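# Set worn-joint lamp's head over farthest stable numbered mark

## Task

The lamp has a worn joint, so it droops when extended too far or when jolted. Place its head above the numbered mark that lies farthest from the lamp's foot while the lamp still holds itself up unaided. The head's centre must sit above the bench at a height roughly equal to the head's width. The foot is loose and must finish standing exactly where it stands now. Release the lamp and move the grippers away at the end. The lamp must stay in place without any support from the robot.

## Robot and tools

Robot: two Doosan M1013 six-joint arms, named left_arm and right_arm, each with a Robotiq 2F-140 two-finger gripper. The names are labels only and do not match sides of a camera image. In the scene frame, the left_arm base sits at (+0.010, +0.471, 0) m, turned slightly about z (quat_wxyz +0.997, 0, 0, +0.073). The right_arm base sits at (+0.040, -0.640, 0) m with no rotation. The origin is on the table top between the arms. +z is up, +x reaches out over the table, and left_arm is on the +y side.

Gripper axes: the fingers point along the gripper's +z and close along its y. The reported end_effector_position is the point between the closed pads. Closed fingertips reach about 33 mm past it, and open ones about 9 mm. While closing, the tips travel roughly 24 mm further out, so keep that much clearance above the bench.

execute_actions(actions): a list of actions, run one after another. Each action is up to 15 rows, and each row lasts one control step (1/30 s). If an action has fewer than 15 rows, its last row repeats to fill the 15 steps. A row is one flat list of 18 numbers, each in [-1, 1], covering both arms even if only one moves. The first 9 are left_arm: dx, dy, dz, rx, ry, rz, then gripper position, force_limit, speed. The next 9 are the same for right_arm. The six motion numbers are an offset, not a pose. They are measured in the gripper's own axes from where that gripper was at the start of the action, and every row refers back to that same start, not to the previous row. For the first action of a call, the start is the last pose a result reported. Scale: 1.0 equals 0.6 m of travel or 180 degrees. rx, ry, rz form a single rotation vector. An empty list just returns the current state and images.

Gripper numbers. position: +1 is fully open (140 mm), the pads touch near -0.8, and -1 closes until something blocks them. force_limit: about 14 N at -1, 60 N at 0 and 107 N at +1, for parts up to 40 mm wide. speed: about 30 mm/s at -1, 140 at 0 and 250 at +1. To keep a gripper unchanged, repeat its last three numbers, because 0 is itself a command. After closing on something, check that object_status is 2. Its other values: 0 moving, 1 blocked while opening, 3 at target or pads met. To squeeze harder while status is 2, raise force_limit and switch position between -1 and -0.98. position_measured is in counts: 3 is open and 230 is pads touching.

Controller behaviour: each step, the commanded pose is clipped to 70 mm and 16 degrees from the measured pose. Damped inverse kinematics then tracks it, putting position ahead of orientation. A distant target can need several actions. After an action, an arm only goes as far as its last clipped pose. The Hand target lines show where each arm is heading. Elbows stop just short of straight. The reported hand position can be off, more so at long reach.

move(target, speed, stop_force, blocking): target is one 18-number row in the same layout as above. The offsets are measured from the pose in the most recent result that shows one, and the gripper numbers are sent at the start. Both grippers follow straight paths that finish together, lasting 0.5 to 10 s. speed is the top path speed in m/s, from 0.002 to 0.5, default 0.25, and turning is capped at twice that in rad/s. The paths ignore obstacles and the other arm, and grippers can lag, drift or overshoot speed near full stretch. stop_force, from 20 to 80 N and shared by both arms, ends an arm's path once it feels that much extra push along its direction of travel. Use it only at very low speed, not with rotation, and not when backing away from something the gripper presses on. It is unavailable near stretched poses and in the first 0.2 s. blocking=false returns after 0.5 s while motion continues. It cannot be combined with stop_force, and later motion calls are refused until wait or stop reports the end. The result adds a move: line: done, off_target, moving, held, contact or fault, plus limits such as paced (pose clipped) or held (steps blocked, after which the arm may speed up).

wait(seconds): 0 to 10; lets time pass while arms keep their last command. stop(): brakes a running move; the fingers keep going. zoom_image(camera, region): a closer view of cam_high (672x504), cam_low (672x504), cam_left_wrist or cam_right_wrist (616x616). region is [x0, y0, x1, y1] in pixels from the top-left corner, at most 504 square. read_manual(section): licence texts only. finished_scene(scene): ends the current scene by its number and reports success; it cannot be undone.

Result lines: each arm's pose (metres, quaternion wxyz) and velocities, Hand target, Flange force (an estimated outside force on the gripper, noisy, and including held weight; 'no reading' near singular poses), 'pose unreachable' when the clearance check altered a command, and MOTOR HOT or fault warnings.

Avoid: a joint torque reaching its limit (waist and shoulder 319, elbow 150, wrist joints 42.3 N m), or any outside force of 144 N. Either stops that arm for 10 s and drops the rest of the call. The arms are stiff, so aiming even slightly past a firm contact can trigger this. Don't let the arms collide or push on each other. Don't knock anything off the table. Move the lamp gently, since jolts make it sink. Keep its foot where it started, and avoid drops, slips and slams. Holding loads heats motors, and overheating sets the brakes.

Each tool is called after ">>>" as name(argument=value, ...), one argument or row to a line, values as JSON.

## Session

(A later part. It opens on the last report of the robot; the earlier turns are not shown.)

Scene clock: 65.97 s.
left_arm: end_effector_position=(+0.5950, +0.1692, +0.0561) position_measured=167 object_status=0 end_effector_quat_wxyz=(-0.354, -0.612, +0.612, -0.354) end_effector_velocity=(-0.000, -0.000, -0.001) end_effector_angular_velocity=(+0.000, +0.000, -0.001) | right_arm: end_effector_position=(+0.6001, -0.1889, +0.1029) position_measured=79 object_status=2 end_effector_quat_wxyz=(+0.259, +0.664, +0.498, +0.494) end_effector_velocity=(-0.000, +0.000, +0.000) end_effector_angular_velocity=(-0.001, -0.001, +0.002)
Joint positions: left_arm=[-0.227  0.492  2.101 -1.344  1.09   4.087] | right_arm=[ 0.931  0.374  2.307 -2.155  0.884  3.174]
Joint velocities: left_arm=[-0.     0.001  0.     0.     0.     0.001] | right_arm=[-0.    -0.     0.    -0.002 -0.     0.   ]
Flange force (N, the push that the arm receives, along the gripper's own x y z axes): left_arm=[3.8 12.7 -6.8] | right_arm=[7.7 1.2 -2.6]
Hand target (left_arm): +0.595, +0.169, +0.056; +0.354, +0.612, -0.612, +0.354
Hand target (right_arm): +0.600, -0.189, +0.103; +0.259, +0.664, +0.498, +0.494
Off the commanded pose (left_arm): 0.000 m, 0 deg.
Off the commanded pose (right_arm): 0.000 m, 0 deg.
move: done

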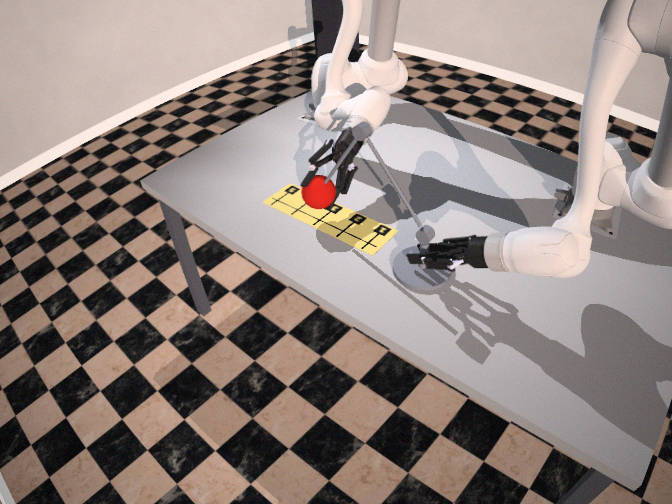

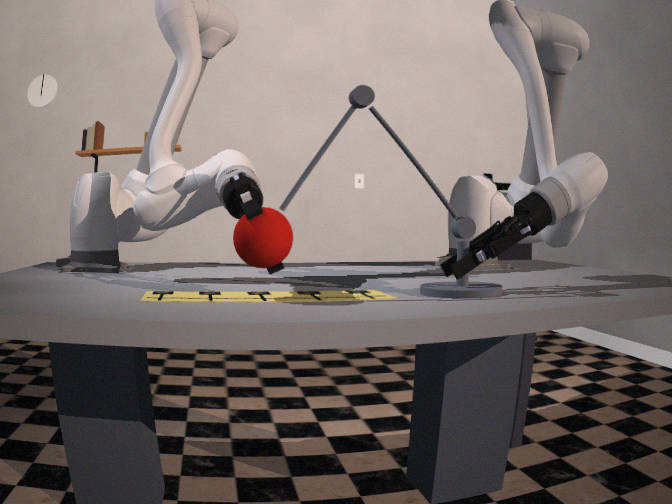

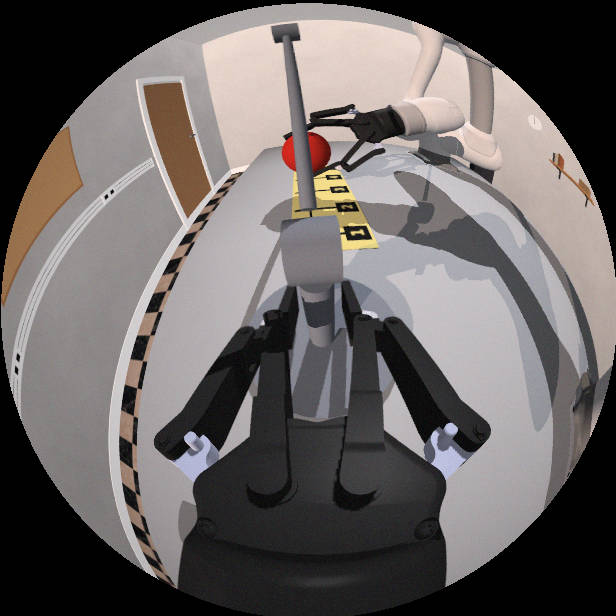

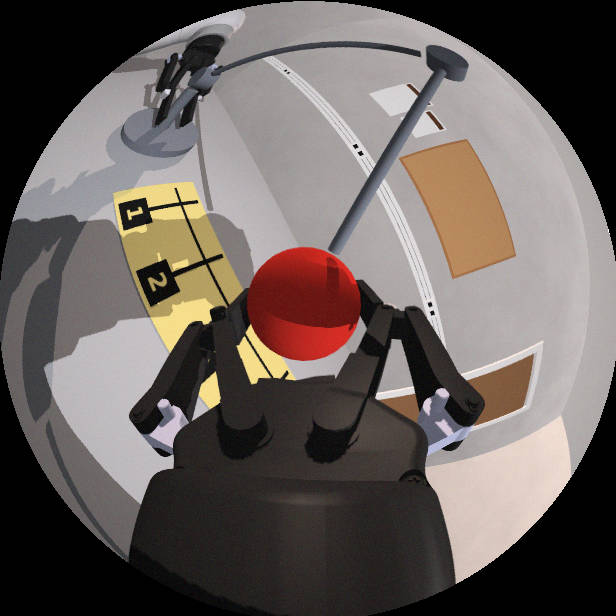

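>>> move(
  target=[0,0,-0.25,0,0,0,-0.3,0.2,-1,0,0,0,0,0,0,0.72,-0.2,-1],
  speed=0.2,
)

>>> wait(
  seconds=2,
)

>>> zoom_image(
  camera="cam_low",
  region=[200, 170, 340, 310],
)

Scene clock: 67.50 s.
left_arm: end_effector_position=(+0.5947, +0.2989, +0.1310) position_measured=167 object_status=3 end_effector_quat_wxyz=(-0.354, -0.612, +0.612, -0.354) end_effector_velocity=(-0.000, -0.001, +0.000) end_effector_angular_velocity=(+0.000, -0.002, -0.002) | right_arm: end_effector_position=(+0.6001, -0.1889, +0.1029) position_measured=39 object_status=3 end_effector_quat_wxyz=(+0.259, +0.664, +0.498, +0.494) end_effector_velocity=(+0.000, -0.000, +0.001) end_effector_angular_velocity=(+0.002, -0.000, -0.002)
Joint positions: left_arm=[-0.007  0.392  2.053 -1.124  1.26   3.982] | right_arm=[ 0.931  0.374  2.307 -2.155  0.884  3.174]
Joint velocities: left_arm=[-0.002 -0.    -0.001  0.     0.     0.001] | right_arm=[ 0.    -0.001 -0.001  0.002 -0.     0.   ]
Flange force (N, the push that the arm receives, along the gripper's own x y z axes): left_arm=[2.3 8.8 -3.7] | right_arm=[2.6 2.5 -6.6]
Hand target (left_arm): +0.595, +0.299, +0.131; +0.354, +0.612, -0.612, +0.354
Hand target (right_arm): +0.600, -0.189, +0.103; +0.259, +0.664, +0.498, +0.494
Off the commanded pose (left_arm): 0.000 m, 0 deg.
Off the commanded pose (right_arm): 0.000 m, 0 deg.
move: done

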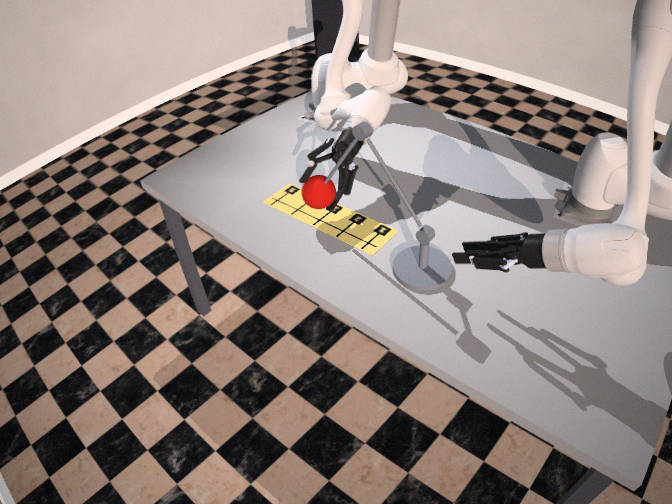

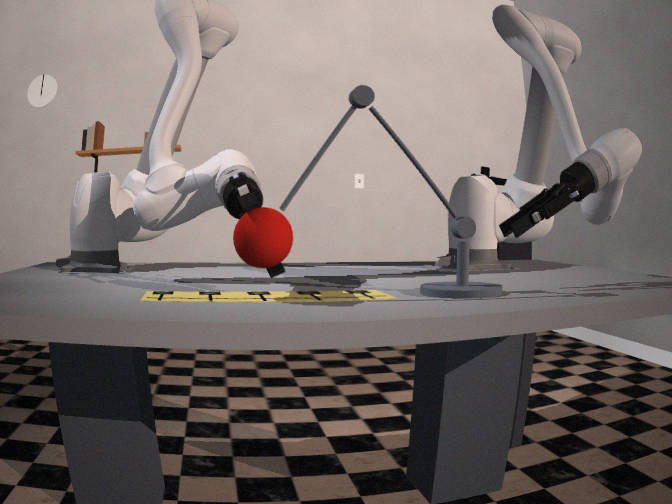

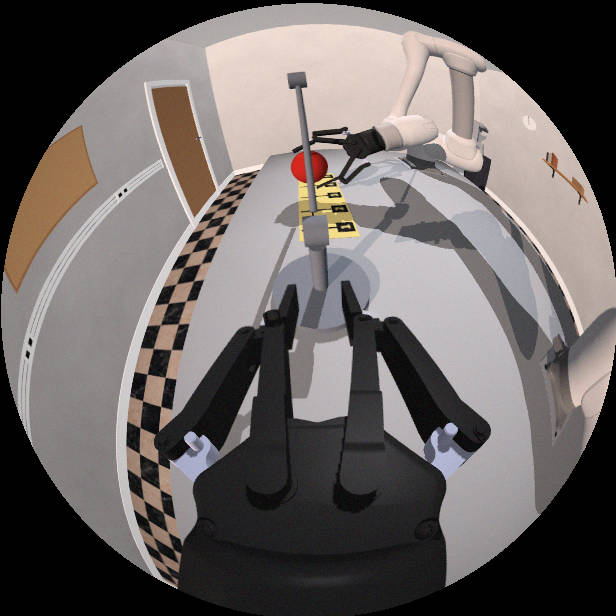

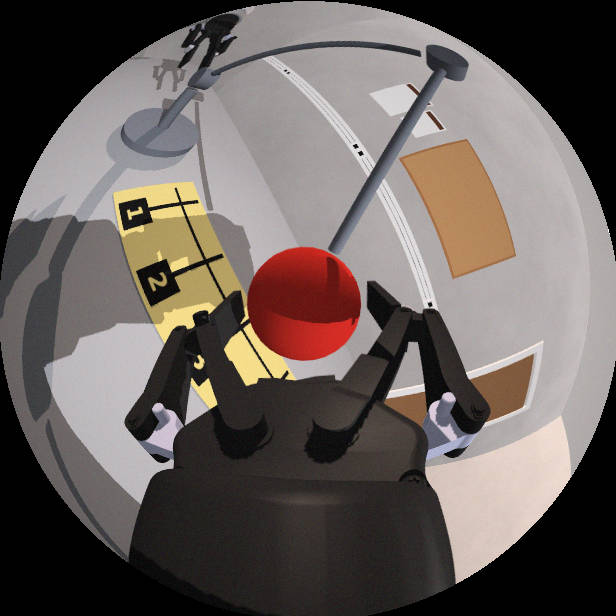

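Scene clock: 69.50 s.
left_arm: end_effector_position=(+0.5947, +0.2989, +0.1310) position_measured=167 object_status=3 end_effector_quat_wxyz=(-0.354, -0.612, +0.612, -0.354) end_effector_velocity=(+0.000, +0.001, +0.000) end_effector_angular_velocity=(+0.000, -0.001, +0.001) | right_arm: end_effector_position=(+0.6001, -0.1889, +0.1029) position_measured=39 object_status=3 end_effector_quat_wxyz=(+0.259, +0.664, +0.498, +0.494) end_effector_velocity=(-0.000, -0.000, -0.000) end_effector_angular_velocity=(-0.001, +0.000, +0.002)
Joint positions: left_arm=[-0.006  0.392  2.053 -1.124  1.26   3.982] | right_arm=[ 0.931  0.374  2.307 -2.155  0.884  3.174]
Joint velocities: left_arm=[ 0.001 -0.001 -0.     0.     0.     0.   ] | right_arm=[ 0.    -0.     0.001 -0.002  0.     0.   ]
Flange force (N, the push that the arm receives, along the gripper's own x y z axes): left_arm=[3.2 13.2 -2.8] | right_arm=[-1.6 3.8 -1.6]
Hand target (left_arm): +0.595, +0.299, +0.131; +0.354, +0.612, -0.612, +0.354
Hand target (right_arm): +0.600, -0.189, +0.103; +0.259, +0.664, +0.498, +0.494
Off the commanded pose (left_arm): 0.000 m, 0 deg.
Off the commanded pose (right_arm): 0.000 m, 0 deg.
wait: 2.00 s; at rest by 0.17 s

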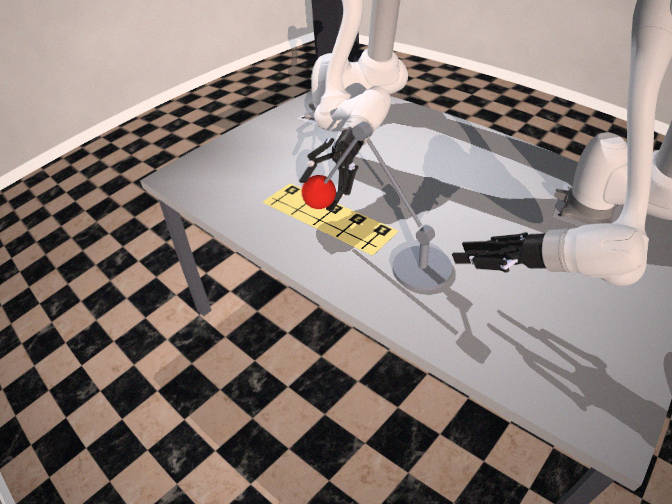

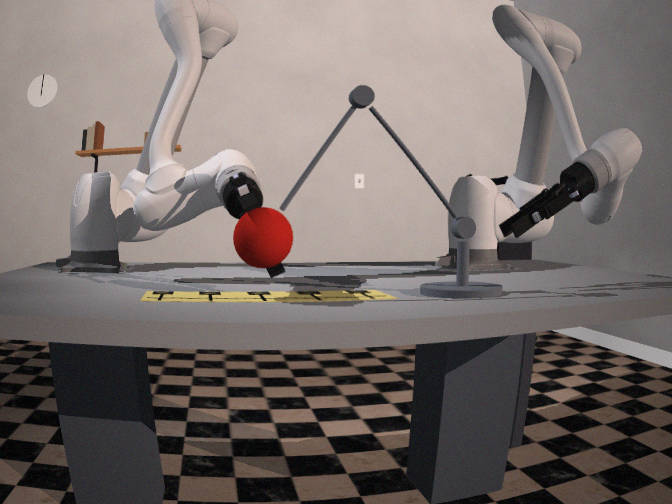

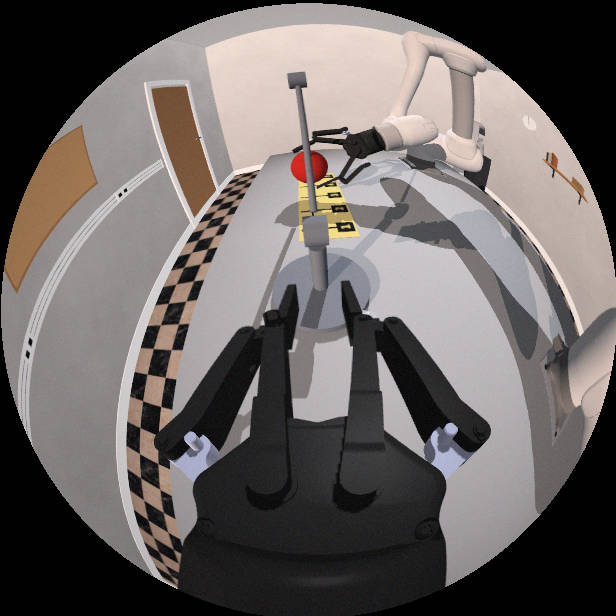

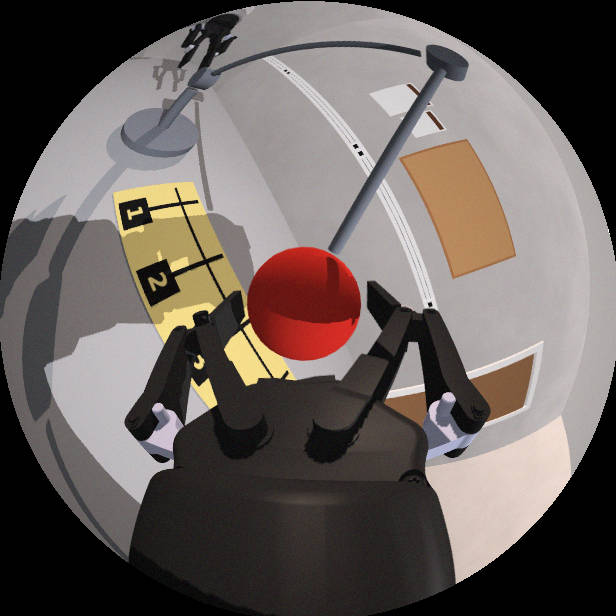

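Region (200, 170, 340, 310) of cam_low's 672x504 image, scaled by 3.600, with more detail than that image has.

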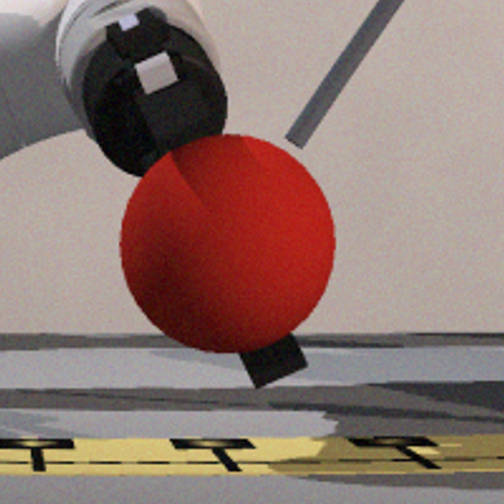

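>>> move(
  target=[0,0,-0.15,0,0,0,-0.3,0.2,-1,0,0,-0.29,0,0,0,0.72,-0.2,-1],
  speed=0.22,
)

>>> wait(
  seconds=2,
)

>>> zoom_image(
  camera="cam_low",
  region=[200, 170, 340, 310],
)

>>> zoom_image(
  camera="cam_high",
  region=[380, 215, 470, 305],
)

>>> zoom_image(
  camera="cam_high",
  region=[270, 150, 370, 250],
)

Scene clock: 72.40 s.
left_arm: end_effector_position=(+0.5946, +0.3768, +0.1759) position_measured=167 object_status=3 end_effector_quat_wxyz=(-0.354, -0.612, +0.612, -0.354) end_effector_velocity=(-0.000, +0.000, +0.000) end_effector_angular_velocity=(-0.000, +0.000, -0.000) | right_arm: end_effector_position=(+0.4413, -0.2147, +0.1689) position_measured=39 object_status=3 end_effector_quat_wxyz=(+0.259, +0.665, +0.498, +0.493) end_effector_velocity=(-0.000, +0.000, +0.001) end_effector_angular_velocity=(+0.002, -0.000, -0.000)
Joint positions: left_arm=[ 0.12   0.357  1.99  -1.02   1.382  3.936] | right_arm=[ 1.229  0.14   2.435 -1.78   0.978  2.982]
Joint velocities: left_arm=[ 0.001 -0.    -0.     0.     0.001  0.   ] | right_arm=[ 0.    -0.001 -0.001  0.001  0.     0.   ]
Flange force (N, the push that the arm receives, along the gripper's own x y z axes): left_arm=[3.3 13.9 1.9] | right_arm=[-1.5 5.1 -1.1]
Hand target (left_arm): +0.595, +0.377, +0.176; +0.354, +0.612, -0.612, +0.354
Hand target (right_arm): +0.441, -0.215, +0.169; +0.259, +0.665, +0.498, +0.493
Off the commanded pose (left_arm): 0.000 m, 0 deg.
Off the commanded pose (right_arm): 0.000 m, 0 deg.
move: done

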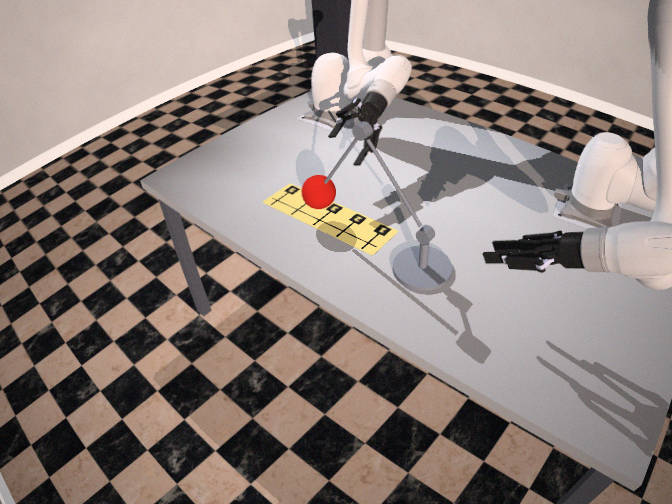

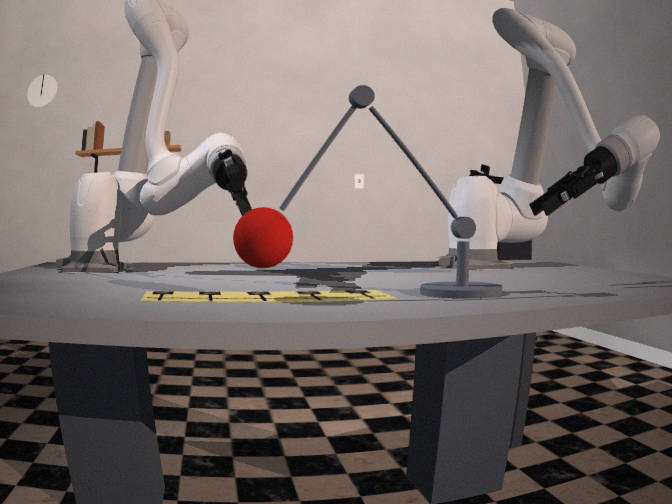

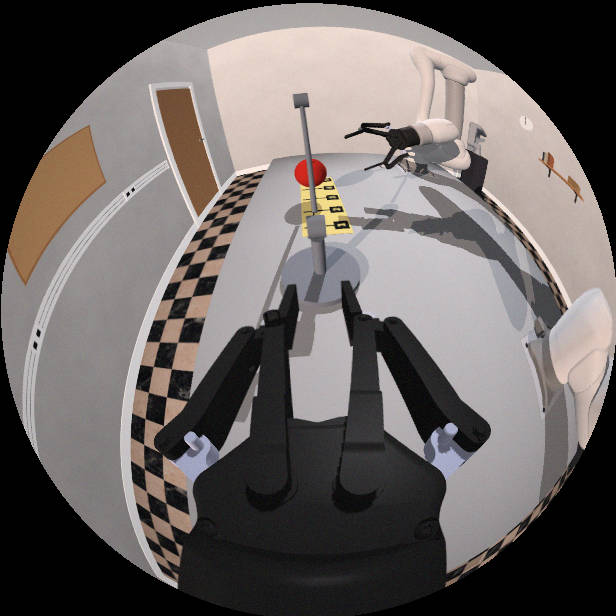

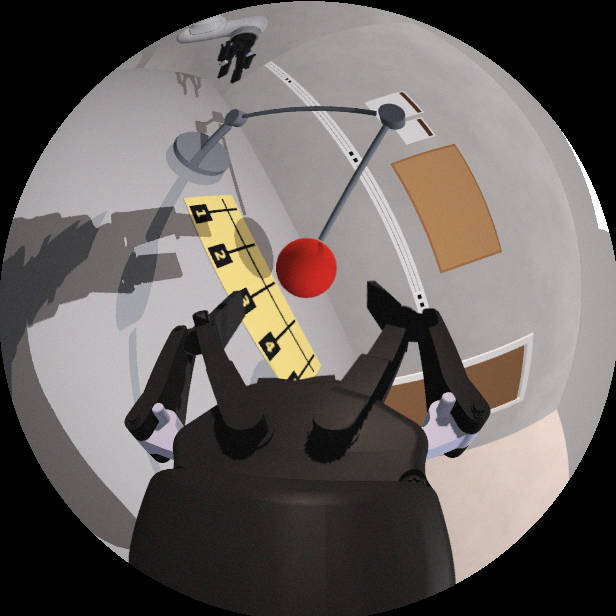

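Scene clock: 74.40 s.
left_arm: end_effector_position=(+0.5946, +0.3768, +0.1759) position_measured=167 object_status=3 end_effector_quat_wxyz=(-0.354, -0.612, +0.612, -0.354) end_effector_velocity=(+0.000, +0.000, -0.000) end_effector_angular_velocity=(-0.000, +0.001, +0.001) | right_arm: end_effector_position=(+0.4413, -0.2147, +0.1689) position_measured=39 object_status=3 end_effector_quat_wxyz=(+0.259, +0.665, +0.498, +0.493) end_effector_velocity=(+0.000, +0.001, +0.000) end_effector_angular_velocity=(-0.000, -0.001, +0.001)
Joint positions: left_arm=[ 0.12   0.357  1.99  -1.02   1.382  3.936] | right_arm=[ 1.229  0.14   2.434 -1.78   0.978  2.982]
Joint velocities: left_arm=[ 0.001  0.001 -0.    -0.     0.    -0.   ] | right_arm=[-0.     0.001 -0.001 -0.002 -0.     0.   ]
Flange force (N, the push that the arm receives, along the gripper's own x y z axes): left_arm=[-0.4 10.7 -4.6] | right_arm=[-1.5 3.9 -7.2]
Hand target (left_arm): +0.595, +0.377, +0.176; +0.354, +0.612, -0.612, +0.354
Hand target (right_arm): +0.441, -0.215, +0.169; +0.259, +0.665, +0.498, +0.493
Off the commanded pose (left_arm): 0.000 m, 0 deg.
Off the commanded pose (right_arm): 0.000 m, 0 deg.
wait: 2.00 s; at rest by 0.17 s

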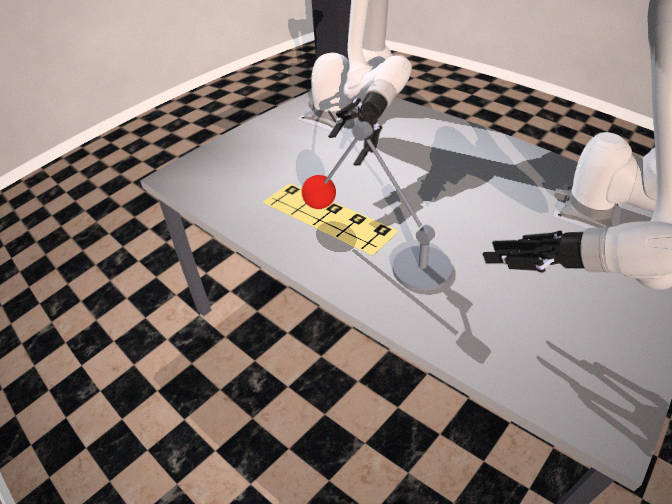

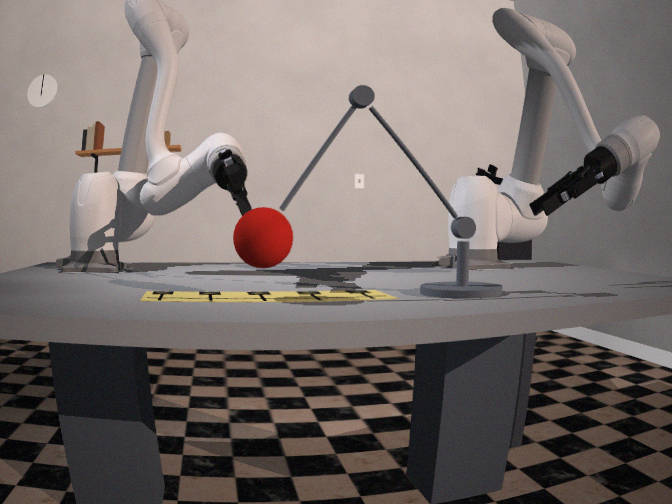

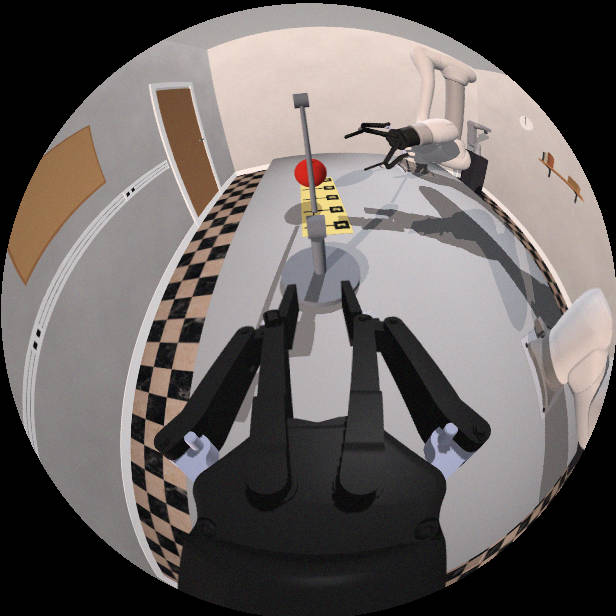

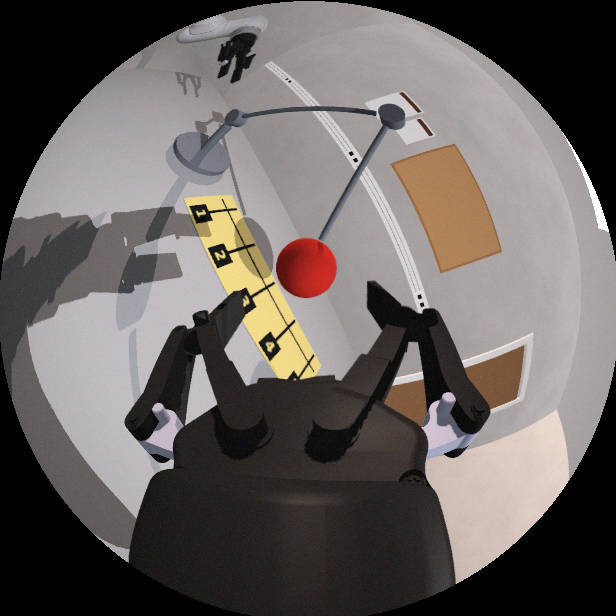

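Region (200, 170, 340, 310) of cam_low's 672x504 image, scaled by 3.600, with more detail than that image has.

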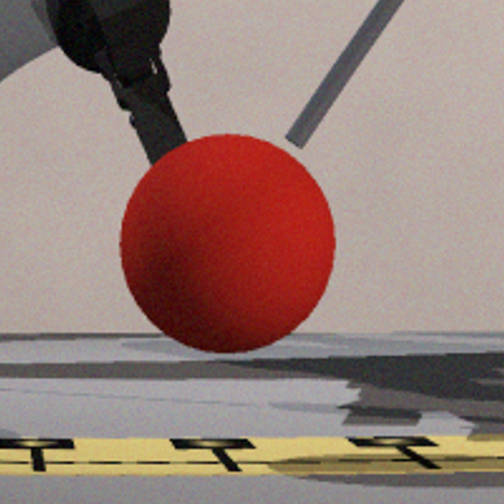

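Region (380, 215, 470, 305) of cam_high's 672x504 image, scaled by 5.600, with more detail than that image has.

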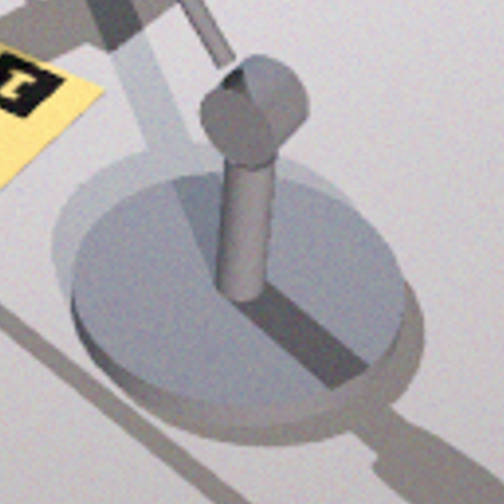

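Region (270, 150, 370, 250) of cam_high's 672x504 image, scaled by 5.040, with more detail than that image has.

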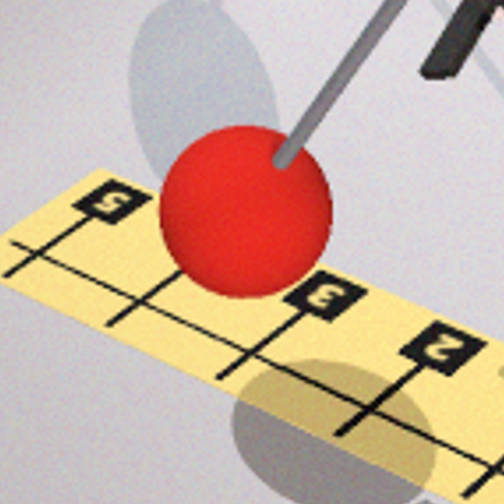

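The lamp is holding on its own over mark 3 at the right height. Mark 4 sank when I tested it. The foot is still in place and both arms are clear.

>>> finished_scene(
  scene=2,
)

The scene is finished: the task was done.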